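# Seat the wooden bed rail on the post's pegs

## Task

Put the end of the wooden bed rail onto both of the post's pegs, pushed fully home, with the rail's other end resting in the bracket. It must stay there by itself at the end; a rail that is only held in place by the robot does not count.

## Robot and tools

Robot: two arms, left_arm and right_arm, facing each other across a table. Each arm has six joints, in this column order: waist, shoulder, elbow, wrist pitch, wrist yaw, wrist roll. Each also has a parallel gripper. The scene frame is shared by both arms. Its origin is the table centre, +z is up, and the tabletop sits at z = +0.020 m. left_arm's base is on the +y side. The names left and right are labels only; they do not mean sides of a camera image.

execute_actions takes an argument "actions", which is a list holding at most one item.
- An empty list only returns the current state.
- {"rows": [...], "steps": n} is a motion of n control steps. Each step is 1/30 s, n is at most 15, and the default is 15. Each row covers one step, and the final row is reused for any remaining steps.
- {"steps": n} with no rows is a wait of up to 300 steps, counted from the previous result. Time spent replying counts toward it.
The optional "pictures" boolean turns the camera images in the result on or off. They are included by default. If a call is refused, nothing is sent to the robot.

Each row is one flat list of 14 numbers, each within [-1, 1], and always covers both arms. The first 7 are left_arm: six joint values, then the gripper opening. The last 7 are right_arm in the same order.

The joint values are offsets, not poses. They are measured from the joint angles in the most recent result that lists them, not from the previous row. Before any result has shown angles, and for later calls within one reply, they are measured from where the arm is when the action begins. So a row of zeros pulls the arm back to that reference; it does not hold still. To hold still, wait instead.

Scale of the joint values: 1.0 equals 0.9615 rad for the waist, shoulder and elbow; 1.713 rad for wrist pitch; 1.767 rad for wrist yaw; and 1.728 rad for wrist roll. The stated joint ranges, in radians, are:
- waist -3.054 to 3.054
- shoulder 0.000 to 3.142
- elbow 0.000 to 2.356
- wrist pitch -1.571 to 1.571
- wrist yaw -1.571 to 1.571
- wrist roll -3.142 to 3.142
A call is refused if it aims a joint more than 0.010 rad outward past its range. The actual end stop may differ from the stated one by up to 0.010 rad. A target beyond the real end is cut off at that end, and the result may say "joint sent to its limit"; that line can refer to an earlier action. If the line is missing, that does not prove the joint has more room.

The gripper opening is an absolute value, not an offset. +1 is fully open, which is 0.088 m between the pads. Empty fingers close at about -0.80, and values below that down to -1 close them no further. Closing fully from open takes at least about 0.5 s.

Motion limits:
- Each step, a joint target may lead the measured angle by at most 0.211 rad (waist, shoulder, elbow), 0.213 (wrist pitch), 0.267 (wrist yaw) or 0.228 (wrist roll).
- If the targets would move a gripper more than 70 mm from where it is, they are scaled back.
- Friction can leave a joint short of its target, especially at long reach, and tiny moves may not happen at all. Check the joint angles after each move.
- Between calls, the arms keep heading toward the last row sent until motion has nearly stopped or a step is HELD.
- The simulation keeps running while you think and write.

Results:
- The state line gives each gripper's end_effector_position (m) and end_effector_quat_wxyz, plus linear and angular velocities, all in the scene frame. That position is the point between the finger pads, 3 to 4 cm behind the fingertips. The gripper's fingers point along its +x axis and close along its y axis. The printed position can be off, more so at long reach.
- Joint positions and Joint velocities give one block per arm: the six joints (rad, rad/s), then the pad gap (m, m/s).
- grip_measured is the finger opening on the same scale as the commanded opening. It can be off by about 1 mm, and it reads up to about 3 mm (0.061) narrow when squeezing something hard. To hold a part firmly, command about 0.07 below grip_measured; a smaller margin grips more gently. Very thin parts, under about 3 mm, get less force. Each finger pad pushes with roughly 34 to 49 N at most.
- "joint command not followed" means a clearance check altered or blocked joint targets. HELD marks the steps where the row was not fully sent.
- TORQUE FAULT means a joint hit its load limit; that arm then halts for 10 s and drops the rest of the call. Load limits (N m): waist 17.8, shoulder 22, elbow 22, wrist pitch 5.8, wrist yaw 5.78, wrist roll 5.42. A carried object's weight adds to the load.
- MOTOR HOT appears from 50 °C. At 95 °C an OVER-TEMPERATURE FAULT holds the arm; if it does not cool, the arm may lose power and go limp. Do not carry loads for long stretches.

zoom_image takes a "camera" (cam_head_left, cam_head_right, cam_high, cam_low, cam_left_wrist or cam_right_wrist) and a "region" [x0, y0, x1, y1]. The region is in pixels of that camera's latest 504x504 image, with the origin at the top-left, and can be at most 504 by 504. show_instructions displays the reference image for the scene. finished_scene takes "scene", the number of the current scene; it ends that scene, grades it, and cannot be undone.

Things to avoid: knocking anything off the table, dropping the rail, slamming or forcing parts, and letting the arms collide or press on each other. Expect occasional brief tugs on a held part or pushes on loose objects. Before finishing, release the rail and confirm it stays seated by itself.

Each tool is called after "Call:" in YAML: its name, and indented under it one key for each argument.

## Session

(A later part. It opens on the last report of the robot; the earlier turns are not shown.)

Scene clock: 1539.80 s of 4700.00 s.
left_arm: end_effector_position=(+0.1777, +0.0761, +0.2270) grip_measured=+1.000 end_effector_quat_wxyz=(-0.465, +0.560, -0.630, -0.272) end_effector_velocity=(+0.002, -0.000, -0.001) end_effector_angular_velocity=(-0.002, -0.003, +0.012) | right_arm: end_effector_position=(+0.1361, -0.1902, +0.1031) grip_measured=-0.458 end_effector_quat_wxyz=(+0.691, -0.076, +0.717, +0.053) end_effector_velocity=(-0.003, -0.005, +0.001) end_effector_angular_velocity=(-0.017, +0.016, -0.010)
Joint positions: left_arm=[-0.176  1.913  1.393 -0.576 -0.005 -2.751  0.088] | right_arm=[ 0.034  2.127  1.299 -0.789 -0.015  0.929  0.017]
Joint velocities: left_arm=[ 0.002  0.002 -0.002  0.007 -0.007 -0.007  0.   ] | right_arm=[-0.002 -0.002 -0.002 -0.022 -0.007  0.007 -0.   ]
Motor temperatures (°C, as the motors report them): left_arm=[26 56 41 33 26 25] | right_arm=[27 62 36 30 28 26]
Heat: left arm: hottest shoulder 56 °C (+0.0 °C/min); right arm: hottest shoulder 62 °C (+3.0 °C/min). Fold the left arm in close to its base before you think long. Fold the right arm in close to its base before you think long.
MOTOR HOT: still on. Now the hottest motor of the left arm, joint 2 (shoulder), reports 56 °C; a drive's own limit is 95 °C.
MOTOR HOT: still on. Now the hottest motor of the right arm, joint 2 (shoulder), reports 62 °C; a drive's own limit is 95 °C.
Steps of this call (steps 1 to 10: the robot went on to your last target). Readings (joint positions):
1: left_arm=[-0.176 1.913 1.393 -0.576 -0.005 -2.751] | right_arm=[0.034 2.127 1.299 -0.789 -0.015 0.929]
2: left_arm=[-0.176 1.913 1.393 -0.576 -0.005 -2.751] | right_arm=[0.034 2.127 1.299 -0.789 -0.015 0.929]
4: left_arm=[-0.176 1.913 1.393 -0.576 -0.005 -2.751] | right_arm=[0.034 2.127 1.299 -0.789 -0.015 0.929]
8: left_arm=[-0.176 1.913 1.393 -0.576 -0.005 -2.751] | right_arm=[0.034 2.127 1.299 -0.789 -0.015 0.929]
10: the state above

Call:
execute_actions:
  actions:
    - {"rows":[[0,0,0,0,0,0,1,0.006,0.013,0.01,0.004,0,0,-0.5]],"steps":15}
  pictures: false

Call:
execute_actions:
  actions:
    - {"rows":[[0,0,0,0,0,0,1,-0.012,0,0.01,0.004,0.006,0,-0.5],[0,0,0,0,0,0,1,-0.012,0,0.01,0.0045,0.006,0,-0.5],[0,0,0,0,0,0,1,-0.012,0,0.01,0.005,0.006,0,-0.5],[0,0,0,0,0,0,1,-0.012,0,0.01,0.0055,0.006,0,-0.5],[0,0,0,0,0,0,1,-0.012,0,0.01,0.006,0.006,0,-0.5],[0,0,0,0,0,0,1,-0.012,0,0.01,0.0065,0.006,0,-0.5],[0,0,0,0,0,0,1,-0.012,0,0.01,0.007,0.006,0,-0.5],[0,0,0,0,0,0,1,-0.012,0,0.01,0.0075,0.006,0,-0.5],[0,0,0,0,0,0,1,-0.012,0,0.01,0.008,0.006,0,-0.5],[0,0,0,0,0,0,1,-0.012,0,0.01,0.0085,0.006,0,-0.5],[0,0,0,0,0,0,1,-0.012,0,0.01,0.009,0.006,0,-0.5],[0,0,0,0,0,0,1,-0.012,0,0.01,0.0095,0.006,0,-0.5],[0,0,0,0,0,0,1,-0.012,0,0.01,0.01,0.006,0,-0.5],[0,0,0,0,0,0,1,-0.012,0,0.01,0.0105,0.006,0,-0.5],[0,0,0,0,0,0,1,-0.012,0,0.01,0.011,0.006,0,-0.5]],"steps":15}
  pictures: false

Call:
execute_actions:
  actions:
    - {"rows":[[0,0,0,0,0,0,1,-0.01,0,0.01,-0.001,0.006,0,-0.5],[0,0,0,0,0,0,1,-0.01,0,0.01,-0.0017,0.006,0,-0.5],[0,0,0,0,0,0,1,-0.01,0,0.01,-0.0024,0.006,0,-0.5],[0,0,0,0,0,0,1,-0.01,0,0.01,-0.0031,0.006,0,-0.5],[0,0,0,0,0,0,1,-0.01,0,0.01,-0.0038,0.006,0,-0.5],[0,0,0,0,0,0,1,-0.01,0,0.01,-0.0045,0.006,0,-0.5],[0,0,0,0,0,0,1,-0.01,0,0.01,-0.0052,0.006,0,-0.5],[0,0,0,0,0,0,1,-0.01,0,0.01,-0.0059,0.006,0,-0.5],[0,0,0,0,0,0,1,-0.01,0,0.01,-0.0066,0.006,0,-0.5],[0,0,0,0,0,0,1,-0.01,0,0.01,-0.0073,0.006,0,-0.5],[0,0,0,0,0,0,1,-0.01,0,0.01,-0.008,0.006,0,-0.5],[0,0,0,0,0,0,1,-0.01,0,0.01,-0.0087,0.006,0,-0.5],[0,0,0,0,0,0,1,-0.01,0,0.01,-0.0094,0.006,0,-0.5],[0,0,0,0,0,0,1,-0.01,0,0.01,-0.0101,0.006,0,-0.5],[0,0,0,0,0,0,1,-0.01,0,0.01,-0.0108,0.006,0,-0.5]],"steps":15}
  pictures: false

Call:
execute_actions:
  actions:
    - {"steps":10}

Call:
zoom_image:
  camera: "cam_left_wrist"
  region: [320,310,410,400]

Scene clock: 1555.20 s of 4700.00 s.
left_arm: end_effector_position=(+0.1777, +0.0761, +0.2270) grip_measured=+1.000 end_effector_quat_wxyz=(-0.465, +0.560, -0.630, -0.272) end_effector_velocity=(+0.000, -0.004, +0.000) end_effector_angular_velocity=(-0.017, -0.005, +0.007) | right_arm: end_effector_position=(+0.1356, -0.1896, +0.1027) grip_measured=-0.458 end_effector_quat_wxyz=(+0.691, -0.076, +0.717, +0.054) end_effector_velocity=(-0.002, -0.004, +0.002) end_effector_angular_velocity=(-0.012, +0.014, +0.005)
Joint positions: left_arm=[-0.176  1.913  1.393 -0.576 -0.005 -2.751  0.088] | right_arm=[ 0.036  2.128  1.299 -0.787 -0.015  0.929  0.017]
Joint velocities: left_arm=[-0.002  0.002 -0.002  0.022 -0.007 -0.007  0.   ] | right_arm=[-0.002 -0.007 -0.002 -0.022 -0.007 -0.007 -0.001]
Motor temperatures (°C, as the motors report them): left_arm=[26 56 41 33 26 25] | right_arm=[28 60 36 31 28 26]
Heat: left arm: hottest shoulder 56 °C (+0.0 °C/min); right arm: hottest shoulder 60 °C (+0.0 °C/min). Fold the left arm in close to its base before you think long. Fold the right arm in close to its base before you think long.
MOTOR HOT: still on. Now the hottest motor of the left arm, joint 2 (shoulder), reports 56 °C; a drive's own limit is 95 °C.
MOTOR HOT: still on. Now the hottest motor of the right arm, joint 2 (shoulder), reports 60 °C; a drive's own limit is 95 °C.
Steps of this call (steps 1 to 15: the robot went on to your last target; steps 16 to 90: nothing new was sent; then 11.90 s passed at rest; steps 91 to 105: all 15 steps of this action). Readings (joint positions):
91: left_arm=[-0.176 1.913 1.393 -0.576 -0.005 -2.751] | right_arm=[0.035 2.127 1.299 -0.789 -0.015 0.929]
92: left_arm=[-0.176 1.913 1.393 -0.576 -0.005 -2.751] | right_arm=[0.035 2.127 1.299 -0.789 -0.015 0.929]
94: left_arm=[-0.176 1.913 1.393 -0.576 -0.005 -2.751] | right_arm=[0.035 2.127 1.299 -0.788 -0.015 0.929]
98: left_arm=[-0.176 1.913 1.393 -0.576 -0.005 -2.751] | right_arm=[0.035 2.128 1.299 -0.788 -0.015 0.929]
105: the state above

Scene clock: 1555.70 s of 4700.00 s.
left_arm: end_effector_position=(+0.1777, +0.0761, +0.2270) grip_measured=+1.000 end_effector_quat_wxyz=(-0.465, +0.560, -0.630, -0.272) end_effector_velocity=(-0.002, +0.002, +0.002) end_effector_angular_velocity=(+0.003, -0.003, +0.003) | right_arm: end_effector_position=(+0.1361, -0.1893, +0.1027) grip_measured=-0.458 end_effector_quat_wxyz=(+0.691, -0.075, +0.717, +0.055) end_effector_velocity=(+0.002, -0.001, +0.001) end_effector_angular_velocity=(-0.005, -0.005, +0.005)
Joint positions: left_arm=[-0.176  1.913  1.393 -0.576 -0.005 -2.751  0.088] | right_arm=[ 0.035  2.128  1.299 -0.785 -0.016  0.929  0.017]
Joint velocities: left_arm=[-0.007 -0.007 -0.002 -0.007 -0.007 -0.007  0.   ] | right_arm=[-0.002 -0.002  0.002 -0.007  0.007 -0.007 -0.   ]
Motor temperatures (°C, as the motors report them): left_arm=[26 56 41 33 26 25] | right_arm=[28 60 36 31 28 26]
Heat: left arm: hottest shoulder 56 °C (+0.0 °C/min); right arm: hottest shoulder 60 °C (+0.0 °C/min). Fold the left arm in close to its base before you think long. Fold the right arm in close to its base before you think long.
MOTOR HOT: still on. Now the hottest motor of the left arm, joint 2 (shoulder), reports 56 °C; a drive's own limit is 95 °C.
MOTOR HOT: still on. Now the hottest motor of the right arm, joint 2 (shoulder), reports 60 °C; a drive's own limit is 95 °C.
Steps of this call (steps 1 to 15: all 15 steps of this action). Readings (joint positions):
1: left_arm=[-0.176 1.913 1.393 -0.576 -0.005 -2.751] | right_arm=[0.035 2.128 1.299 -0.787 -0.015 0.929]
2: left_arm=[-0.176 1.913 1.393 -0.576 -0.005 -2.751] | right_arm=[0.035 2.128 1.299 -0.787 -0.016 0.929]
4: left_arm=[-0.176 1.913 1.393 -0.576 -0.005 -2.751] | right_arm=[0.035 2.128 1.299 -0.786 -0.016 0.929]
8: left_arm=[-0.176 1.913 1.393 -0.576 -0.005 -2.751] | right_arm=[0.035 2.128 1.299 -0.786 -0.016 0.929]
15: the state above

Scene clock: 1556.20 s of 4700.00 s.
left_arm: end_effector_position=(+0.1777, +0.0761, +0.2270) grip_measured=+1.000 end_effector_quat_wxyz=(-0.465, +0.560, -0.630, -0.272) end_effector_velocity=(-0.002, -0.001, +0.001) end_effector_angular_velocity=(-0.008, +0.009, +0.001) | right_arm: end_effector_position=(+0.1358, -0.1908, +0.1028) grip_measured=-0.458 end_effector_quat_wxyz=(+0.690, -0.077, +0.718, +0.052) end_effector_velocity=(-0.004, -0.006, +0.002) end_effector_angular_velocity=(-0.018, +0.035, +0.014)
Joint positions: left_arm=[-0.176  1.913  1.393 -0.576 -0.005 -2.751  0.088] | right_arm=[ 0.033  2.128  1.299 -0.792 -0.016  0.929  0.017]
Joint velocities: left_arm=[-0.002 -0.002 -0.002  0.007  0.007 -0.007  0.   ] | right_arm=[-0.007 -0.002  0.002 -0.037 -0.022 -0.022  0.   ]
Motor temperatures (°C, as the motors report them): left_arm=[26 56 41 33 26 25] | right_arm=[28 60 36 31 28 26]
Heat: left arm: hottest shoulder 56 °C (+0.0 °C/min); right arm: hottest shoulder 60 °C (+0.0 °C/min). Fold the left arm in close to its base before you think long. Fold the right arm in close to its base before you think long.
MOTOR HOT: still on. Now the hottest motor of the left arm, joint 2 (shoulder), reports 56 °C; a drive's own limit is 95 °C.
MOTOR HOT: still on. Now the hottest motor of the right arm, joint 2 (shoulder), reports 60 °C; a drive's own limit is 95 °C.
Steps of this call (steps 1 to 15: all 15 steps of this action). Readings (joint positions):
1: left_arm=[-0.176 1.913 1.393 -0.576 -0.005 -2.751] | right_arm=[0.035 2.128 1.299 -0.785 -0.016 0.929]
2: left_arm=[-0.176 1.913 1.393 -0.576 -0.005 -2.751] | right_arm=[0.035 2.128 1.299 -0.785 -0.016 0.929]
4: left_arm=[-0.176 1.913 1.393 -0.576 -0.005 -2.751] | right_arm=[0.035 2.128 1.299 -0.786 -0.016 0.929]
8: left_arm=[-0.176 1.913 1.393 -0.576 -0.005 -2.751] | right_arm=[0.034 2.128 1.299 -0.789 -0.016 0.929]
15: the state above

Scene clock: 1556.53 s of 4700.00 s.
left_arm: end_effector_position=(+0.1777, +0.0761, +0.2270) grip_measured=+1.000 end_effector_quat_wxyz=(-0.465, +0.560, -0.630, -0.272) end_effector_velocity=(-0.000, +0.002, -0.001) end_effector_angular_velocity=(+0.008, -0.002, +0.007) | right_arm: end_effector_position=(+0.1357, -0.1910, +0.1028) grip_measured=-0.458 end_effector_quat_wxyz=(+0.690, -0.077, +0.718, +0.052) end_effector_velocity=(-0.003, -0.001, +0.000) end_effector_angular_velocity=(+0.003, +0.023, -0.011)
Joint positions: left_arm=[-0.176  1.913  1.393 -0.576 -0.005 -2.751  0.088] | right_arm=[ 0.033  2.128  1.299 -0.793 -0.016  0.929  0.017]
Joint velocities: left_arm=[-0.002 -0.002 -0.002 -0.007 -0.007 -0.007  0.   ] | right_arm=[-0.002 -0.002 -0.002 -0.007 -0.022  0.007 -0.   ]
Motor temperatures (°C, as the motors report them): left_arm=[26 56 41 33 26 25] | right_arm=[28 60 36 31 28 26]
Heat: left arm: hottest shoulder 56 °C (+0.0 °C/min); right arm: hottest shoulder 60 °C (+0.0 °C/min). Fold the left arm in close to its base before you think long. Fold the right arm in close to its base before you think long.
MOTOR HOT: still on. Now the hottest motor of the left arm, joint 2 (shoulder), reports 56 °C; a drive's own limit is 95 °C.
MOTOR HOT: still on. Now the hottest motor of the right arm, joint 2 (shoulder), reports 60 °C; a drive's own limit is 95 °C.
Steps of this call (steps 1 to 10: the robot went on to your last target). Readings (joint positions):
1: left_arm=[-0.176 1.913 1.393 -0.576 -0.005 -2.751] | right_arm=[0.033 2.128 1.299 -0.792 -0.016 0.929]
2: left_arm=[-0.176 1.913 1.393 -0.576 -0.005 -2.751] | right_arm=[0.033 2.128 1.299 -0.792 -0.016 0.929]
4: left_arm=[-0.176 1.913 1.393 -0.576 -0.005 -2.751] | right_arm=[0.033 2.128 1.299 -0.792 -0.016 0.929]
8: left_arm=[-0.176 1.913 1.393 -0.576 -0.005 -2.751] | right_arm=[0.033 2.128 1.299 -0.792 -0.016 0.929]
10: the state above

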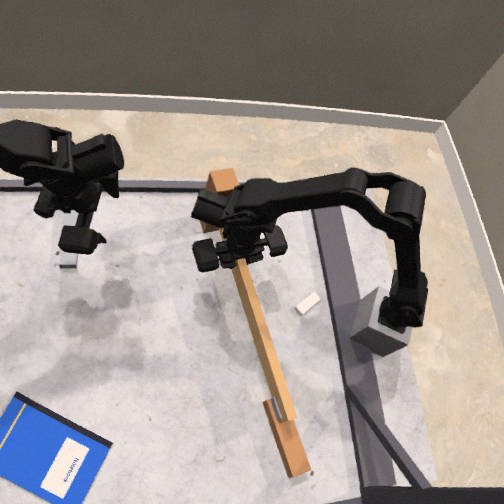

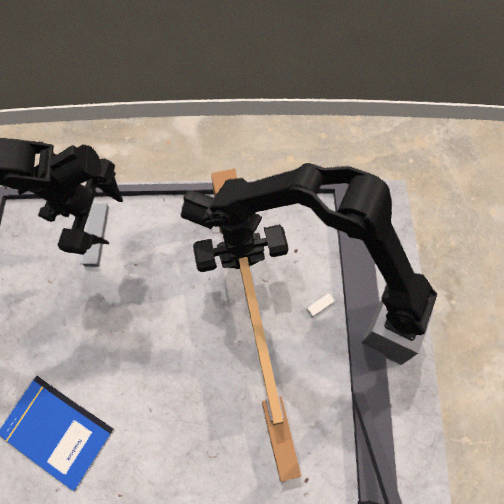

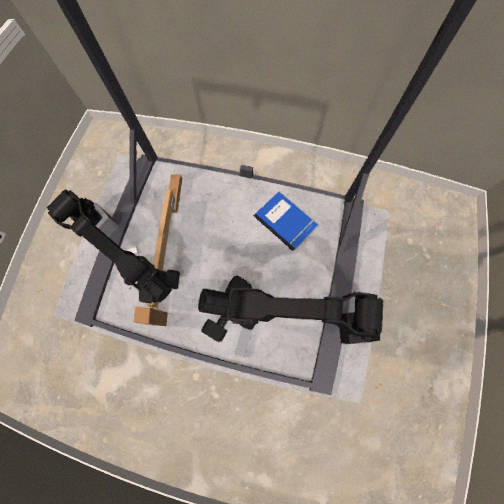

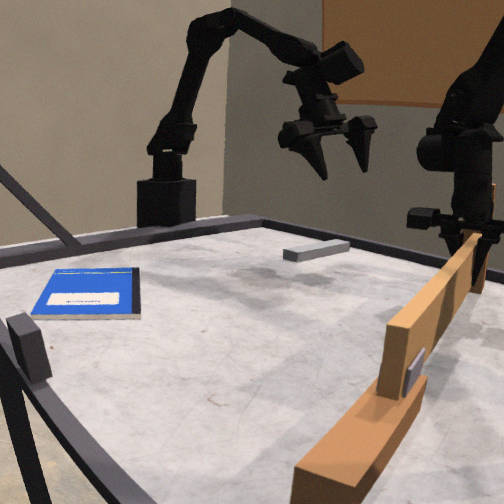

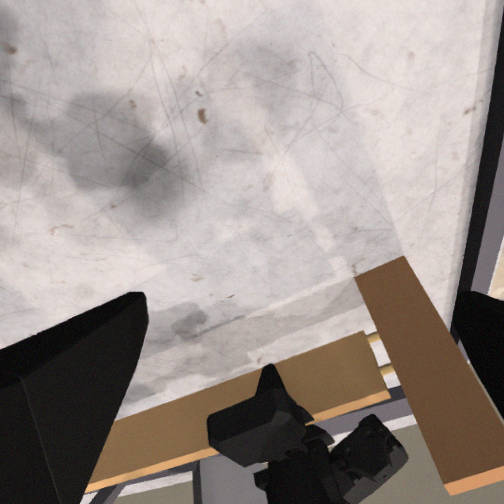

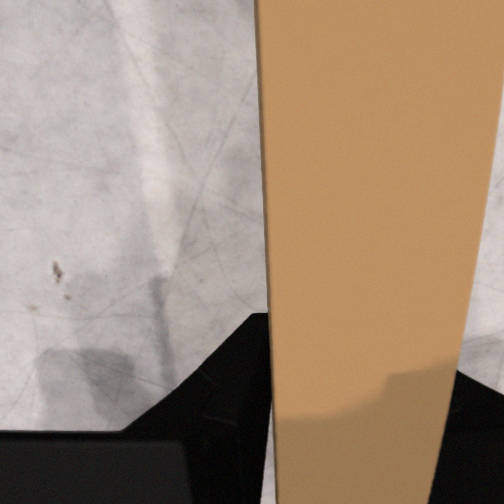

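Region (320, 310, 410, 400) of cam_left_wrist's 504x504 image, scaled by 5.600, with more detail than that image has.

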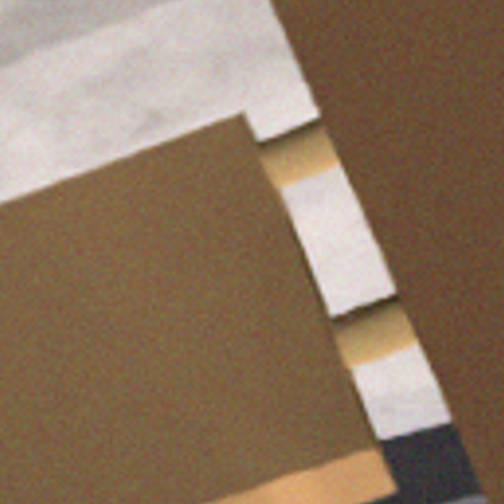

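Call:
execute_actions:
  actions:
    - {"rows":[[0,0,0,0,0,0,1,0.002,0,0.01,0.016,0.003,0,-1]],"steps":15}
  pictures: false

Call:
execute_actions:
  actions:
    - {"steps":8}
  pictures: false

Call:
execute_actions:
  actions:
    - {"rows":[[0,0,0,0,0,0,1,0,0,0.01,-0.014,0.003,0,-1]],"steps":15}
  pictures: false

Call:
execute_actions:
  actions:
    - {"steps":8}
  pictures: false

Scene clock: 1563.97 s of 4700.00 s.
left_arm: end_effector_position=(+0.1777, +0.0761, +0.2270) grip_measured=+1.000 end_effector_quat_wxyz=(-0.465, +0.560, -0.630, -0.272) end_effector_velocity=(+0.002, -0.001, +0.001) end_effector_angular_velocity=(-0.005, -0.017, +0.014) | right_arm: end_effector_position=(+0.1361, -0.1888, +0.1027) grip_measured=-0.458 end_effector_quat_wxyz=(+0.691, -0.074, +0.717, +0.055) end_effector_velocity=(-0.000, -0.000, +0.001) end_effector_angular_velocity=(+0.001, +0.008, +0.005)
Joint positions: left_arm=[-0.176  1.913  1.393 -0.576 -0.005 -2.751  0.088] | right_arm=[ 0.035  2.128  1.299 -0.783 -0.016  0.929  0.017]
Joint velocities: left_arm=[-0.002 -0.002 -0.002  0.007 -0.022 -0.007  0.   ] | right_arm=[-0.002 -0.002  0.002 -0.007 -0.007 -0.007 -0.   ]
Motor temperatures (°C, as the motors report them): left_arm=[26 57 41 33 26 25] | right_arm=[28 60 37 30 28 26]
Heat: left arm: hottest shoulder 57 °C (+1.0 °C/min); right arm: hottest shoulder 60 °C (+0.0 °C/min). Fold the left arm in close to its base before you think long. Fold the right arm in close to its base before you think long.
MOTOR HOT: still on. Now the hottest motor of the left arm, joint 2 (shoulder), reports 57 °C; a drive's own limit is 95 °C.
MOTOR HOT: still on. Now the hottest motor of the right arm, joint 2 (shoulder), reports 60 °C; a drive's own limit is 95 °C.
Steps of this call (steps 1 to 15: the robot went on to your last target; steps 16 to 90: nothing new was sent; then 3.93 s passed at rest; steps 91 to 105: all 15 steps of this action). Readings (joint positions):
91: left_arm=[-0.176 1.913 1.393 -0.576 -0.005 -2.751] | right_arm=[0.033 2.128 1.299 -0.791 -0.016 0.929]
92: left_arm=[-0.176 1.913 1.393 -0.576 -0.005 -2.751] | right_arm=[0.033 2.128 1.299 -0.790 -0.016 0.929]
94: left_arm=[-0.176 1.913 1.393 -0.576 -0.005 -2.751] | right_arm=[0.035 2.128 1.299 -0.785 -0.016 0.929]
98: left_arm=[-0.176 1.913 1.393 -0.576 -0.005 -2.751] | right_arm=[0.035 2.128 1.299 -0.783 -0.016 0.929]
105: the state above

Scene clock: 1564.23 s of 4700.00 s.
left_arm: end_effector_position=(+0.1777, +0.0761, +0.2270) grip_measured=+1.000 end_effector_quat_wxyz=(-0.465, +0.560, -0.630, -0.272) end_effector_velocity=(+0.002, +0.004, -0.002) end_effector_angular_velocity=(+0.012, -0.002, +0.012) | right_arm: end_effector_position=(+0.1361, -0.1888, +0.1027) grip_measured=-0.458 end_effector_quat_wxyz=(+0.691, -0.074, +0.717, +0.055) end_effector_velocity=(-0.002, +0.002, +0.000) end_effector_angular_velocity=(+0.017, +0.017, +0.004)
Joint positions: left_arm=[-0.176  1.913  1.393 -0.576 -0.005 -2.751  0.088] | right_arm=[ 0.035  2.128  1.299 -0.783 -0.016  0.929  0.017]
Joint velocities: left_arm=[ 0.002 -0.002 -0.007 -0.007 -0.007 -0.007  0.   ] | right_arm=[-0.002 -0.002 -0.002  0.007 -0.022 -0.007 -0.   ]
Motor temperatures (°C, as the motors report them): left_arm=[26 57 41 33 26 25] | right_arm=[28 60 37 30 28 26]
Heat: left arm: hottest shoulder 57 °C (+1.0 °C/min); right arm: hottest shoulder 60 °C (+0.0 °C/min). Fold the left arm in close to its base before you think long. Fold the right arm in close to its base before you think long.
MOTOR HOT: still on. Now the hottest motor of the left arm, joint 2 (shoulder), reports 57 °C; a drive's own limit is 95 °C.
MOTOR HOT: still on. Now the hottest motor of the right arm, joint 2 (shoulder), reports 60 °C; a drive's own limit is 95 °C.
Steps of this call (steps 1 to 8: the robot went on to your last target). Readings (joint positions):
1: left_arm=[-0.176 1.913 1.393 -0.576 -0.005 -2.751] | right_arm=[0.035 2.128 1.299 -0.783 -0.016 0.929]
2: left_arm=[-0.176 1.913 1.393 -0.576 -0.005 -2.751] | right_arm=[0.035 2.128 1.299 -0.783 -0.016 0.929]
4: left_arm=[-0.176 1.913 1.393 -0.576 -0.005 -2.751] | right_arm=[0.035 2.128 1.299 -0.783 -0.016 0.929]
8: the state above

Scene clock: 1564.73 s of 4700.00 s.
left_arm: end_effector_position=(+0.1777, +0.0761, +0.2270) grip_measured=+1.000 end_effector_quat_wxyz=(-0.465, +0.560, -0.630, -0.272) end_effector_velocity=(-0.000, +0.003, -0.002) end_effector_angular_velocity=(+0.012, -0.002, +0.007) | right_arm: end_effector_position=(+0.1356, -0.1907, +0.1033) grip_measured=-0.458 end_effector_quat_wxyz=(+0.690, -0.078, +0.718, +0.052) end_effector_velocity=(-0.001, -0.002, +0.000) end_effector_angular_velocity=(-0.003, +0.010, +0.004)
Joint positions: left_arm=[-0.176  1.913  1.393 -0.576 -0.005 -2.751  0.088] | right_arm=[ 0.035  2.128  1.301 -0.796 -0.015  0.929  0.017]
Joint velocities: left_arm=[-0.002 -0.002 -0.007 -0.007 -0.007 -0.007  0.   ] | right_arm=[-0.002 -0.002 -0.002 -0.007 -0.007 -0.007 -0.   ]
Motor temperatures (°C, as the motors report them): left_arm=[26 57 41 33 26 25] | right_arm=[28 60 37 30 28 26]
Heat: left arm: hottest shoulder 57 °C (+1.0 °C/min); right arm: hottest shoulder 60 °C (+0.0 °C/min). Fold the left arm in close to its base before you think long. Fold the right arm in close to its base before you think long.
MOTOR HOT: still on. Now the hottest motor of the left arm, joint 2 (shoulder), reports 57 °C; a drive's own limit is 95 °C.
MOTOR HOT: still on. Now the hottest motor of the right arm, joint 2 (shoulder), reports 60 °C; a drive's own limit is 95 °C.
Steps of this call (steps 1 to 15: all 15 steps of this action). Readings (joint positions):
1: left_arm=[-0.176 1.913 1.393 -0.576 -0.005 -2.751] | right_arm=[0.035 2.128 1.299 -0.784 -0.016 0.929]
2: left_arm=[-0.176 1.913 1.393 -0.576 -0.005 -2.751] | right_arm=[0.035 2.128 1.299 -0.786 -0.016 0.929]
4: left_arm=[-0.176 1.913 1.393 -0.576 -0.005 -2.751] | right_arm=[0.035 2.128 1.299 -0.791 -0.016 0.929]
8: left_arm=[-0.176 1.913 1.393 -0.576 -0.005 -2.751] | right_arm=[0.035 2.128 1.300 -0.794 -0.015 0.929]
15: the state above

Scene clock: 1565.00 s of 4700.00 s.
left_arm: end_effector_position=(+0.1777, +0.0761, +0.2270) grip_measured=+1.000 end_effector_quat_wxyz=(-0.465, +0.560, -0.630, -0.272) end_effector_velocity=(-0.002, +0.000, +0.001) end_effector_angular_velocity=(+0.001, +0.010, +0.001) | right_arm: end_effector_position=(+0.1356, -0.1908, +0.1033) grip_measured=-0.458 end_effector_quat_wxyz=(+0.690, -0.078, +0.718, +0.052) end_effector_velocity=(-0.002, -0.003, -0.001) end_effector_angular_velocity=(-0.007, +0.013, +0.019)
Joint positions: left_arm=[-0.176  1.913  1.393 -0.576 -0.005 -2.751  0.088] | right_arm=[ 0.035  2.128  1.301 -0.796 -0.015  0.929  0.017]
Joint velocities: left_arm=[-0.002 -0.002  0.002 -0.007  0.007 -0.007  0.   ] | right_arm=[-0.002 -0.002 -0.007 -0.007 -0.007 -0.022 -0.   ]
Motor temperatures (°C, as the motors report them): left_arm=[26 57 41 33 26 25] | right_arm=[28 60 37 30 28 26]
Heat: left arm: hottest shoulder 57 °C (+1.0 °C/min); right arm: hottest shoulder 60 °C (+0.0 °C/min). Fold the left arm in close to its base before you think long. Fold the right arm in close to its base before you think long.
MOTOR HOT: still on. Now the hottest motor of the left arm, joint 2 (shoulder), reports 57 °C; a drive's own limit is 95 °C.
MOTOR HOT: still on. Now the hottest motor of the right arm, joint 2 (shoulder), reports 60 °C; a drive's own limit is 95 °C.
Steps of this call (steps 1 to 8: the robot went on to your last target). Readings (joint positions):
1: left_arm=[-0.176 1.913 1.393 -0.576 -0.005 -2.751] | right_arm=[0.035 2.128 1.301 -0.796 -0.015 0.929]
2: left_arm=[-0.176 1.913 1.393 -0.576 -0.005 -2.751] | right_arm=[0.035 2.128 1.301 -0.796 -0.015 0.929]
4: left_arm=[-0.176 1.913 1.393 -0.576 -0.005 -2.751] | right_arm=[0.035 2.128 1.301 -0.796 -0.015 0.929]
8: the state above

Call:
execute_actions:
  actions:
    - {"rows":[[0,0,0,0,0,0,1,0,0.0135,0.006,0.0073,0.003,0,-1]],"steps":12}
  pictures: false

Call:
execute_actions:
  actions:
    - {"rows":[[0,0,0,0,0,0,1,-0.025,0,0.006,0.002,0.012,0,-1]],"steps":10}
  pictures: false

Scene clock: 1570.10 s of 4700.00 s.
left_arm: end_effector_position=(+0.1777, +0.0761, +0.2270) grip_measured=+1.000 end_effector_quat_wxyz=(-0.465, +0.560, -0.630, -0.272) end_effector_velocity=(-0.005, +0.003, -0.002) end_effector_angular_velocity=(+0.011, +0.011, -0.004) | right_arm: end_effector_position=(+0.1359, -0.1896, +0.1023) grip_measured=-0.458 end_effector_quat_wxyz=(+0.690, -0.076, +0.717, +0.053) end_effector_velocity=(-0.002, -0.003, -0.001) end_effector_angular_velocity=(-0.008, +0.011, -0.025)
Joint positions: left_arm=[-0.176  1.913  1.393 -0.576 -0.005 -2.751  0.088] | right_arm=[ 0.035  2.131  1.301 -0.789 -0.015  0.929  0.017]
Joint velocities: left_arm=[-0.007 -0.002 -0.007 -0.007  0.007 -0.007  0.   ] | right_arm=[-0.002 -0.002 -0.007 -0.007 -0.007  0.022 -0.   ]
Motor temperatures (°C, as the motors report them): left_arm=[26 57 41 33 26 25] | right_arm=[28 60 37 30 28 26]
Heat: left arm: hottest shoulder 57 °C (+1.0 °C/min); right arm: hottest shoulder 60 °C (+0.0 °C/min). Fold the left arm in close to its base before you think long. Fold the right arm in close to its base before you think long.
MOTOR HOT: still on. Now the hottest motor of the left arm, joint 2 (shoulder), reports 57 °C; a drive's own limit is 95 °C.
MOTOR HOT: still on. Now the hottest motor of the right arm, joint 2 (shoulder), reports 60 °C; a drive's own limit is 95 °C.
Steps of this call (steps 1 to 15: the robot went on to your last target; steps 16 to 90: nothing new was sent; then 1.70 s passed at rest; steps 91 to 102: all 12 steps of this action). Readings (joint positions):
91: left_arm=[-0.176 1.913 1.393 -0.576 -0.005 -2.751] | right_arm=[0.035 2.128 1.301 -0.795 -0.015 0.929]
92: left_arm=[-0.176 1.913 1.393 -0.576 -0.005 -2.751] | right_arm=[0.035 2.128 1.301 -0.794 -0.015 0.929]
94: left_arm=[-0.176 1.913 1.393 -0.576 -0.005 -2.751] | right_arm=[0.035 2.129 1.301 -0.792 -0.015 0.929]
98: left_arm=[-0.176 1.913 1.393 -0.576 -0.005 -2.751] | right_arm=[0.035 2.130 1.301 -0.789 -0.015 0.929]
102: the state above

Scene clock: 1570.43 s of 4700.00 s.
left_arm: end_effector_position=(+0.1777, +0.0761, +0.2270) grip_measured=+1.000 end_effector_quat_wxyz=(-0.465, +0.560, -0.630, -0.272) end_effector_velocity=(-0.000, +0.002, -0.001) end_effector_angular_velocity=(+0.008, -0.002, +0.007) | right_arm: end_effector_position=(+0.1363, -0.1898, +0.1023) grip_measured=-0.458 end_effector_quat_wxyz=(+0.690, -0.075, +0.718, +0.053) end_effector_velocity=(-0.002, -0.003, -0.001) end_effector_angular_velocity=(-0.008, +0.012, -0.010)
Joint positions: left_arm=[-0.176  1.913  1.393 -0.576 -0.005 -2.751  0.088] | right_arm=[ 0.033  2.131  1.301 -0.789 -0.018  0.929  0.017]
Joint velocities: left_arm=[-0.002 -0.002 -0.002 -0.007 -0.007 -0.007  0.   ] | right_arm=[-0.002 -0.002 -0.007 -0.007 -0.007  0.007 -0.   ]
Motor temperatures (°C, as the motors report them): left_arm=[26 57 41 33 26 25] | right_arm=[28 60 37 30 28 26]
Heat: left arm: hottest shoulder 57 °C (+1.0 °C/min); right arm: hottest shoulder 60 °C (+0.0 °C/min). Fold the left arm in close to its base before you think long. Fold the right arm in close to its base before you think long.
MOTOR HOT: still on. Now the hottest motor of the left arm, joint 2 (shoulder), reports 57 °C; a drive's own limit is 95 °C.
MOTOR HOT: still on. Now the hottest motor of the right arm, joint 2 (shoulder), reports 60 °C; a drive's own limit is 95 °C.
Steps of this call (steps 1 to 10: all 10 steps of this action). Readings (joint positions):
1: left_arm=[-0.176 1.913 1.393 -0.576 -0.005 -2.751] | right_arm=[0.034 2.131 1.301 -0.789 -0.016 0.929]
2: left_arm=[-0.176 1.913 1.393 -0.576 -0.005 -2.751] | right_arm=[0.033 2.131 1.301 -0.789 -0.017 0.929]
4: left_arm=[-0.176 1.913 1.393 -0.576 -0.005 -2.751] | right_arm=[0.033 2.131 1.301 -0.789 -0.018 0.929]
8: left_arm=[-0.176 1.913 1.393 -0.576 -0.005 -2.751] | right_arm=[0.033 2.131 1.301 -0.789 -0.018 0.929]
10: the state above

Call:
execute_actions:
  actions:
    - {"rows":[[0,0,0,0,0,0,1,0.004,0.022,0.006,0.002,0.003,0,-1]],"steps":15}
  pictures: false

Call:
execute_actions:
  actions:
    - {"rows":[[0,0,0,0,0,0,1,0,-0.046,0.006,-0.001,0.003,0,-1]],"steps":15}
  pictures: false

Call:
execute_actions:
  actions:
    - {"steps":8}
  pictures: false

Scene clock: 1573.90 s of 4700.00 s.
left_arm: end_effector_position=(+0.1777, +0.0761, +0.2270) grip_measured=+1.000 end_effector_quat_wxyz=(-0.465, +0.560, -0.630, -0.272) end_effector_velocity=(-0.005, +0.001, -0.001) end_effector_angular_velocity=(+0.006, +0.011, -0.004) | right_arm: end_effector_position=(+0.1357, -0.1902, +0.0996) grip_measured=-0.458 end_effector_quat_wxyz=(+0.689, -0.077, +0.719, +0.051) end_effector_velocity=(+0.001, -0.003, +0.000) end_effector_angular_velocity=(-0.010, -0.004, -0.009)
Joint positions: left_arm=[-0.176  1.913  1.393 -0.576 -0.005 -2.751  0.088] | right_arm=[ 0.034  2.139  1.301 -0.786 -0.017  0.929  0.017]
Joint velocities: left_arm=[-0.007 -0.002 -0.002 -0.007  0.007 -0.007  0.   ] | right_arm=[-0.002 -0.002 -0.002 -0.007  0.007  0.007  0.   ]
Motor temperatures (°C, as the motors report them): left_arm=[26 57 41 33 26 25] | right_arm=[28 60 37 30 28 26]
Heat: left arm: hottest shoulder 57 °C (+1.0 °C/min); right arm: hottest shoulder 60 °C (+0.0 °C/min). Fold the left arm in close to its base before you think long. Fold the right arm in close to its base before you think long.
MOTOR HOT: still on. Now the hottest motor of the left arm, joint 2 (shoulder), reports 57 °C; a drive's own limit is 95 °C.
MOTOR HOT: still on. Now the hottest motor of the right arm, joint 2 (shoulder), reports 60 °C; a drive's own limit is 95 °C.
Steps of this call (steps 1 to 15: the robot went on to your last target; steps 16 to 89: nothing new was sent; steps 90 to 104: all 15 steps of this action). Readings (joint positions):
90: left_arm=[-0.176 1.913 1.393 -0.576 -0.005 -2.751] | right_arm=[0.033 2.132 1.301 -0.789 -0.018 0.929]
91: left_arm=[-0.176 1.913 1.393 -0.576 -0.005 -2.751] | right_arm=[0.034 2.133 1.301 -0.789 -0.018 0.929]
93: left_arm=[-0.176 1.913 1.393 -0.576 -0.005 -2.751] | right_arm=[0.034 2.136 1.301 -0.788 -0.017 0.929]
97: left_arm=[-0.176 1.913 1.393 -0.576 -0.005 -2.751] | right_arm=[0.034 2.138 1.301 -0.786 -0.017 0.929]
104: the state above

Scene clock: 1574.40 s of 4700.00 s.
left_arm: end_effector_position=(+0.1777, +0.0761, +0.2270) grip_measured=+1.000 end_effector_quat_wxyz=(-0.465, +0.560, -0.630, -0.272) end_effector_velocity=(+0.002, +0.004, -0.002) end_effector_angular_velocity=(+0.013, -0.008, -0.001) | right_arm: end_effector_position=(+0.1358, -0.1887, +0.1048) grip_measured=-0.458 end_effector_quat_wxyz=(+0.691, -0.074, +0.717, +0.056) end_effector_velocity=(-0.003, -0.005, +0.001) end_effector_angular_velocity=(-0.016, +0.016, +0.005)
Joint positions: left_arm=[-0.176  1.913  1.393 -0.576 -0.005 -2.751  0.088] | right_arm=[ 0.035  2.123  1.301 -0.79  -0.018  0.929  0.017]
Joint velocities: left_arm=[ 0.002 -0.002 -0.007 -0.007 -0.007  0.007  0.   ] | right_arm=[-0.002 -0.002 -0.002 -0.022 -0.007 -0.007  0.   ]
Motor temperatures (°C, as the motors report them): left_arm=[26 57 41 33 26 25] | right_arm=[28 60 37 30 28 26]
Heat: left arm: hottest shoulder 57 °C (+1.0 °C/min); right arm: hottest shoulder 60 °C (+0.0 °C/min). Fold the left arm in close to its base before you think long. Fold the right arm in close to its base before you think long.
MOTOR HOT: still on. Now the hottest motor of the left arm, joint 2 (shoulder), reports 57 °C; a drive's own limit is 95 °C.
MOTOR HOT: still on. Now the hottest motor of the right arm, joint 2 (shoulder), reports 60 °C; a drive's own limit is 95 °C.
Steps of this call (steps 1 to 15: all 15 steps of this action). Readings (joint positions):
1: left_arm=[-0.176 1.913 1.393 -0.576 -0.005 -2.751] | right_arm=[0.034 2.137 1.301 -0.786 -0.017 0.929]
2: left_arm=[-0.176 1.913 1.393 -0.576 -0.005 -2.751] | right_arm=[0.034 2.135 1.301 -0.786 -0.017 0.929]
4: left_arm=[-0.176 1.913 1.393 -0.576 -0.005 -2.751] | right_arm=[0.034 2.130 1.301 -0.788 -0.018 0.929]
8: left_arm=[-0.176 1.913 1.393 -0.576 -0.005 -2.751] | right_arm=[0.035 2.124 1.301 -0.790 -0.018 0.929]
15: the state above

Scene clock: 1574.67 s of 4700.00 s.
left_arm: end_effector_position=(+0.1777, +0.0761, +0.2270) grip_measured=+1.000 end_effector_quat_wxyz=(-0.465, +0.560, -0.630, -0.272) end_effector_velocity=(-0.001, +0.006, -0.004) end_effector_angular_velocity=(+0.027, +0.000, +0.007) | right_arm: end_effector_position=(+0.1358, -0.1887, +0.1048) grip_measured=-0.458 end_effector_quat_wxyz=(+0.691, -0.074, +0.717, +0.056) end_effector_velocity=(-0.001, -0.002, +0.000) end_effector_angular_velocity=(-0.003, +0.010, +0.005)
Joint positions: left_arm=[-0.176  1.913  1.393 -0.576 -0.005 -2.751  0.088] | right_arm=[ 0.035  2.123  1.301 -0.79  -0.018  0.929  0.017]
Joint velocities: left_arm=[-0.002 -0.002 -0.007 -0.022 -0.007 -0.007  0.   ] | right_arm=[-0.002 -0.002 -0.002 -0.007 -0.007 -0.007 -0.   ]
Motor temperatures (°C, as the motors report them): left_arm=[26 57 41 33 26 25] | right_arm=[28 60 37 30 28 26]
Heat: left arm: hottest shoulder 57 °C (+1.0 °C/min); right arm: hottest shoulder 60 °C (+0.0 °C/min). Fold the left arm in close to its base before you think long. Fold the right arm in close to its base before you think long.
MOTOR HOT: still on. Now the hottest motor of the left arm, joint 2 (shoulder), reports 57 °C; a drive's own limit is 95 °C.
MOTOR HOT: still on. Now the hottest motor of the right arm, joint 2 (shoulder), reports 60 °C; a drive's own limit is 95 °C.
Steps of this call (steps 1 to 8: the robot went on to your last target). Readings (joint positions):
1: left_arm=[-0.176 1.913 1.393 -0.576 -0.005 -2.751] | right_arm=[0.035 2.123 1.301 -0.790 -0.018 0.929]
2: left_arm=[-0.176 1.913 1.393 -0.576 -0.005 -2.751] | right_arm=[0.035 2.123 1.301 -0.790 -0.018 0.929]
4: left_arm=[-0.176 1.913 1.393 -0.576 -0.005 -2.751] | right_arm=[0.035 2.123 1.301 -0.790 -0.018 0.929]
8: the state above

Call:
execute_actions:
  actions:
    - {"rows":[[0,0,0,0,0,0,1,0,-0.036,0.006,-0.003,0.003,0,-1]],"steps":12}
  pictures: false

Call:
execute_actions:
  actions:
    - {"rows":[[0,0,0,0,0,0,1,0,0.0142,0.006,0,0.003,0,-1]],"steps":15}
  pictures: false

Call:
execute_actions:
  actions:
    - {"steps":6}
  pictures: false

Scene clock: 1580.33 s of 4700.00 s.
left_arm: end_effector_position=(+0.1777, +0.0761, +0.2270) grip_measured=+1.000 end_effector_quat_wxyz=(-0.465, +0.560, -0.630, -0.272) end_effector_velocity=(-0.002, +0.002, -0.001) end_effector_angular_velocity=(+0.008, -0.009, -0.010) | right_arm: end_effector_position=(+0.1355, -0.1889, +0.1070) grip_measured=-0.458 end_effector_quat_wxyz=(+0.691, -0.074, +0.717, +0.056) end_effector_velocity=(+0.005, -0.003, +0.001) end_effector_angular_velocity=(-0.005, -0.005, -0.005)
Joint positions: left_arm=[-0.176  1.913  1.393 -0.576 -0.005 -2.751  0.088] | right_arm=[ 0.036  2.117  1.301 -0.795 -0.018  0.929  0.017]
Joint velocities: left_arm=[-0.007 -0.002 -0.002 -0.007 -0.007  0.007  0.   ] | right_arm=[-0.012 -0.002  0.002 -0.007  0.007 -0.007 -0.   ]
Motor temperatures (°C, as the motors report them): left_arm=[26 57 41 33 26 25] | right_arm=[28 62 36 30 28 26]
Heat: left arm: hottest shoulder 57 °C (+1.0 °C/min); right arm: hottest shoulder 62 °C (+1.0 °C/min). Fold the left arm in close to its base before you think long. Fold the right arm in close to its base before you think long.
MOTOR HOT: still on. Now the hottest motor of the left arm, joint 2 (shoulder), reports 57 °C; a drive's own limit is 95 °C.
MOTOR HOT: still on. Now the hottest motor of the right arm, joint 2 (shoulder), reports 62 °C; a drive's own limit is 95 °C.
Steps of this call (steps 1 to 15: the robot went on to your last target; steps 16 to 90: nothing new was sent; then 2.27 s passed at rest; steps 91 to 102: all 12 steps of this action). Readings (joint positions):
91: left_arm=[-0.176 1.913 1.393 -0.576 -0.005 -2.751] | right_arm=[0.035 2.123 1.301 -0.790 -0.018 0.929]
92: left_arm=[-0.176 1.913 1.393 -0.576 -0.005 -2.751] | right_arm=[0.035 2.122 1.301 -0.792 -0.018 0.929]
94: left_arm=[-0.176 1.913 1.393 -0.576 -0.005 -2.751] | right_arm=[0.035 2.119 1.301 -0.794 -0.018 0.929]
98: left_arm=[-0.176 1.913 1.393 -0.576 -0.005 -2.751] | right_arm=[0.036 2.117 1.301 -0.794 -0.018 0.929]
102: the state above

Scene clock: 1580.83 s of 4700.00 s.
left_arm: end_effector_position=(+0.1777, +0.0761, +0.2270) grip_measured=+1.000 end_effector_quat_wxyz=(-0.465, +0.560, -0.630, -0.272) end_effector_velocity=(-0.002, +0.002, -0.001) end_effector_angular_velocity=(+0.008, -0.002, +0.003) | right_arm: end_effector_position=(+0.1355, -0.1894, +0.1059) grip_measured=-0.458 end_effector_quat_wxyz=(+0.691, -0.075, +0.717, +0.055) end_effector_velocity=(+0.000, -0.003, -0.001) end_effector_angular_velocity=(-0.007, +0.012, -0.000)
Joint positions: left_arm=[-0.176  1.913  1.393 -0.576 -0.005 -2.751  0.088] | right_arm=[ 0.036  2.12   1.301 -0.795 -0.017  0.929  0.017]
Joint velocities: left_arm=[-0.007 -0.002 -0.002 -0.007 -0.007 -0.007  0.   ] | right_arm=[-0.007  0.002 -0.002 -0.007 -0.007 -0.007 -0.   ]
Motor temperatures (°C, as the motors report them): left_arm=[26 57 41 33 26 25] | right_arm=[28 62 36 30 28 26]
Heat: left arm: hottest shoulder 57 °C (+1.0 °C/min); right arm: hottest shoulder 62 °C (+0.0 °C/min). Fold the left arm in close to its base before you think long. Fold the right arm in close to its base before you think long.
MOTOR HOT: still on. Now the hottest motor of the left arm, joint 2 (shoulder), reports 57 °C; a drive's own limit is 95 °C.
MOTOR HOT: still on. Now the hottest motor of the right arm, joint 2 (shoulder), reports 62 °C; a drive's own limit is 95 °C.
Steps of this call (steps 1 to 15: all 15 steps of this action). Readings (joint positions):
1: left_arm=[-0.176 1.913 1.393 -0.576 -0.005 -2.751] | right_arm=[0.036 2.117 1.301 -0.795 -0.018 0.929]
2: left_arm=[-0.176 1.913 1.393 -0.576 -0.005 -2.751] | right_arm=[0.036 2.117 1.301 -0.795 -0.018 0.929]
4: left_arm=[-0.176 1.913 1.393 -0.576 -0.005 -2.751] | right_arm=[0.036 2.117 1.301 -0.795 -0.018 0.929]
8: left_arm=[-0.176 1.913 1.393 -0.576 -0.005 -2.751] | right_arm=[0.036 2.119 1.301 -0.795 -0.017 0.929]
15: the state above

Scene clock: 1581.03 s of 4700.00 s.
left_arm: end_effector_position=(+0.1777, +0.0761, +0.2270) grip_measured=+1.000 end_effector_quat_wxyz=(-0.465, +0.560, -0.630, -0.272) end_effector_velocity=(-0.001, +0.005, -0.002) end_effector_angular_velocity=(+0.022, -0.001, +0.007) | right_arm: end_effector_position=(+0.1355, -0.1894, +0.1059) grip_measured=-0.458 end_effector_quat_wxyz=(+0.691, -0.075, +0.717, +0.055) end_effector_velocity=(-0.002, +0.002, +0.000) end_effector_angular_velocity=(+0.017, +0.017, +0.004)
Joint positions: left_arm=[-0.176  1.913  1.393 -0.576 -0.005 -2.751  0.088] | right_arm=[ 0.036  2.12   1.301 -0.795 -0.017  0.929  0.017]
Joint velocities: left_arm=[-0.002 -0.002 -0.002 -0.022 -0.007 -0.007  0.   ] | right_arm=[-0.002 -0.002 -0.002  0.007 -0.022 -0.007 -0.   ]
Motor temperatures (°C, as the motors report them): left_arm=[26 57 41 33 26 25] | right_arm=[28 61 36 30 28 26]
Heat: left arm: hottest shoulder 57 °C (+1.0 °C/min); right arm: hottest shoulder 61 °C (-1.0 °C/min). Fold the left arm in close to its base before you think long. Fold the right arm in close to its base before you think long.
MOTOR HOT: still on. Now the hottest motor of the left arm, joint 2 (shoulder), reports 57 °C; a drive's own limit is 95 °C.
MOTOR HOT: still on. Now the hottest motor of the right arm, joint 2 (shoulder), reports 61 °C; a drive's own limit is 95 °C.
Steps of this call (steps 1 to 6: the robot went on to your last target). Readings (joint positions):
1: left_arm=[-0.176 1.913 1.393 -0.576 -0.005 -2.751] | right_arm=[0.036 2.120 1.301 -0.795 -0.017 0.929]
2: left_arm=[-0.176 1.913 1.393 -0.576 -0.005 -2.751] | right_arm=[0.036 2.120 1.301 -0.795 -0.017 0.929]
4: left_arm=[-0.176 1.913 1.393 -0.576 -0.005 -2.751] | right_arm=[0.036 2.120 1.301 -0.795 -0.017 0.929]
6: the state above

Check whether still in the mouth, while sweeping pitch down slowly with push.

Call:
execute_actions:
  actions:
    - {"rows":[[0,0,0,0,0,0,1,-0.012,0,0.006,0,0.008,0,-1],[0,0,0,0,0,0,1,-0.012,0,0.006,0,0.008,0,-1],[0,0,0,0,0,0,1,-0.012,0,0.006,-0.001,0.008,0,-1],[0,0,0,0,0,0,1,-0.012,0,0.006,-0.0014,0.008,0,-1],[0,0,0,0,0,0,1,-0.012,0,0.006,-0.0018,0.008,0,-1],[0,0,0,0,0,0,1,-0.012,0,0.006,-0.0022,0.008,0,-1],[0,0,0,0,0,0,1,-0.012,0,0.006,-0.0026,0.008,0,-1],[0,0,0,0,0,0,1,-0.012,0,0.006,-0.003,0.008,0,-1],[0,0,0,0,0,0,1,-0.012,0,0.006,-0.0034,0.008,0,-1],[0,0,0,0,0,0,1,-0.012,0,0.006,-0.0038,0.008,0,-1],[0,0,0,0,0,0,1,-0.012,0,0.006,-0.0042,0.008,0,-1],[0,0,0,0,0,0,1,-0.012,0,0.006,-0.0046,0.008,0,-1],[0,0,0,0,0,0,1,-0.012,0,0.006,-0.005,0.008,0,-1],[0,0,0,0,0,0,1,-0.012,0,0.006,-0.0054,0.008,0,-1],[0,0,0,0,0,0,1,-0.012,0,0.006,-0.0058,0.008,0,-1]],"steps":15}

Call:
zoom_image:
  camera: "cam_left_wrist"
  region: [320,310,410,400]

Scene clock: 1587.83 s of 4700.00 s.
left_arm: end_effector_position=(+0.1777, +0.0761, +0.2270) grip_measured=+1.000 end_effector_quat_wxyz=(-0.465, +0.560, -0.630, -0.272) end_effector_velocity=(+0.002, +0.004, -0.002) end_effector_angular_velocity=(+0.014, -0.015, +0.014) | right_arm: end_effector_position=(+0.1357, -0.1902, +0.1059) grip_measured=-0.458 end_effector_quat_wxyz=(+0.691, -0.076, +0.717, +0.053) end_effector_velocity=(-0.002, -0.000, -0.000) end_effector_angular_velocity=(-0.003, +0.010, +0.009)
Joint positions: left_arm=[-0.176  1.913  1.393 -0.576 -0.005 -2.751  0.088] | right_arm=[ 0.035  2.12   1.301 -0.798 -0.016  0.929  0.017]
Joint velocities: left_arm=[-0.002 -0.002 -0.007 -0.007 -0.022 -0.007  0.   ] | right_arm=[ 0.002  0.002  0.002 -0.007 -0.007 -0.007 -0.   ]
Motor temperatures (°C, as the motors report them): left_arm=[26 57 41 33 26 25] | right_arm=[28 60 36 30 28 26]
Heat: left arm: hottest shoulder 57 °C (+1.0 °C/min); right arm: hottest shoulder 60 °C (-3.0 °C/min). Fold the left arm in close to its base before you think long. Fold the right arm in close to its base before you think long.
MOTOR HOT: still on. Now the hottest motor of the left arm, joint 2 (shoulder), reports 57 °C; a drive's own limit is 95 °C.
MOTOR HOT: still on. Now the hottest motor of the right arm, joint 2 (shoulder), reports 60 °C; a drive's own limit is 95 °C.
Steps of this call (steps 1 to 15: the robot went on to your last target; steps 16 to 90: nothing new was sent; then 3.30 s passed at rest; steps 91 to 105: all 15 steps of this action). Readings (joint positions):
91: left_arm=[-0.176 1.913 1.393 -0.576 -0.005 -2.751] | right_arm=[0.036 2.120 1.301 -0.795 -0.016 0.929]
92: left_arm=[-0.176 1.913 1.393 -0.576 -0.005 -2.751] | right_arm=[0.035 2.120 1.301 -0.795 -0.016 0.929]
94: left_arm=[-0.176 1.913 1.393 -0.576 -0.005 -2.751] | right_arm=[0.035 2.120 1.301 -0.795 -0.016 0.929]
98: left_arm=[-0.176 1.913 1.393 -0.576 -0.005 -2.751] | right_arm=[0.035 2.120 1.301 -0.796 -0.016 0.929]
105: the state above

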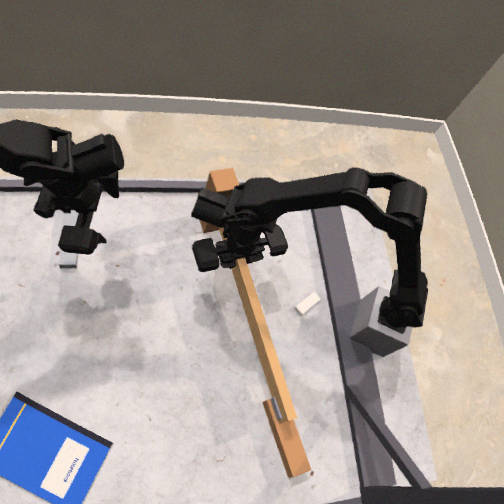

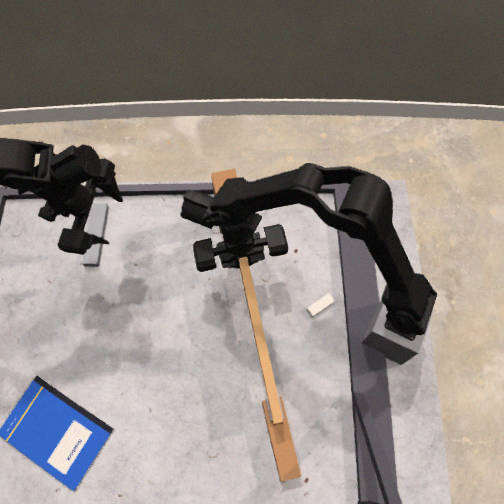

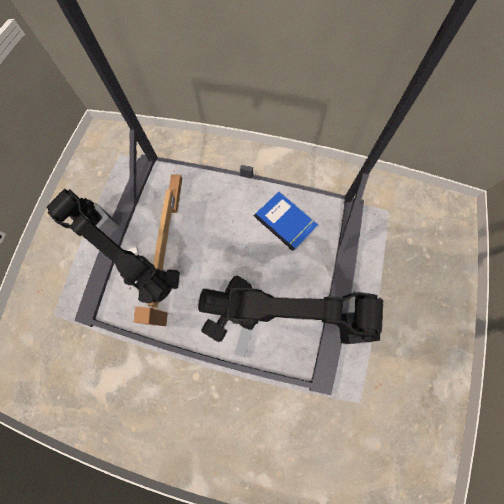

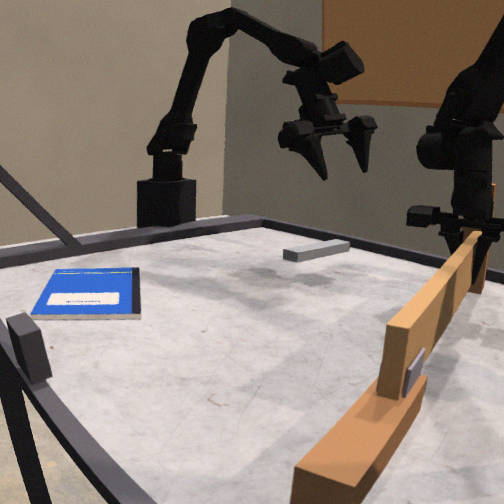

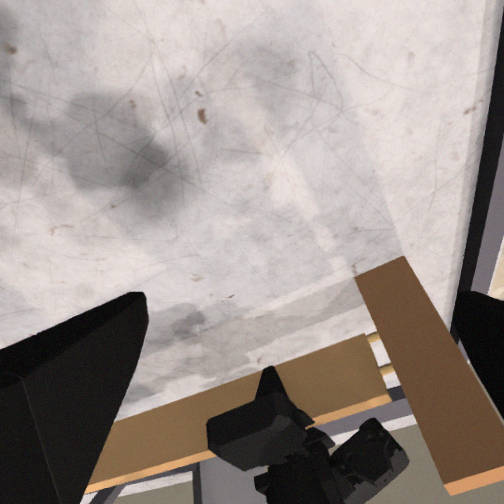

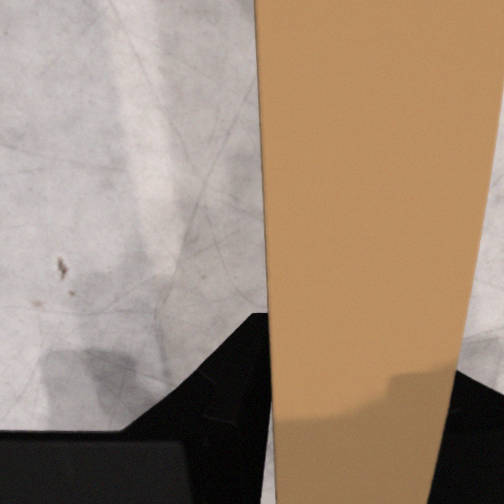

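Region (320, 310, 410, 400) of cam_left_wrist's 504x504 image, scaled by 5.600, with more detail than that image has.

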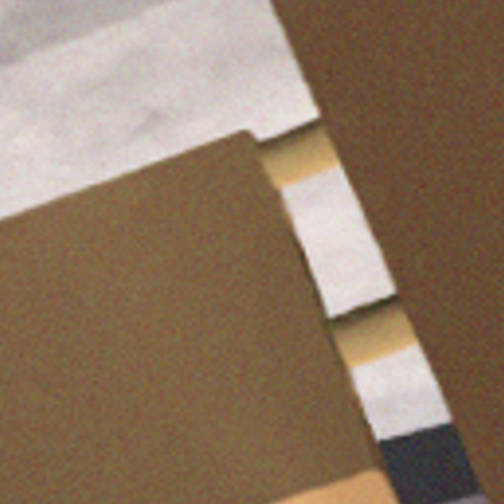

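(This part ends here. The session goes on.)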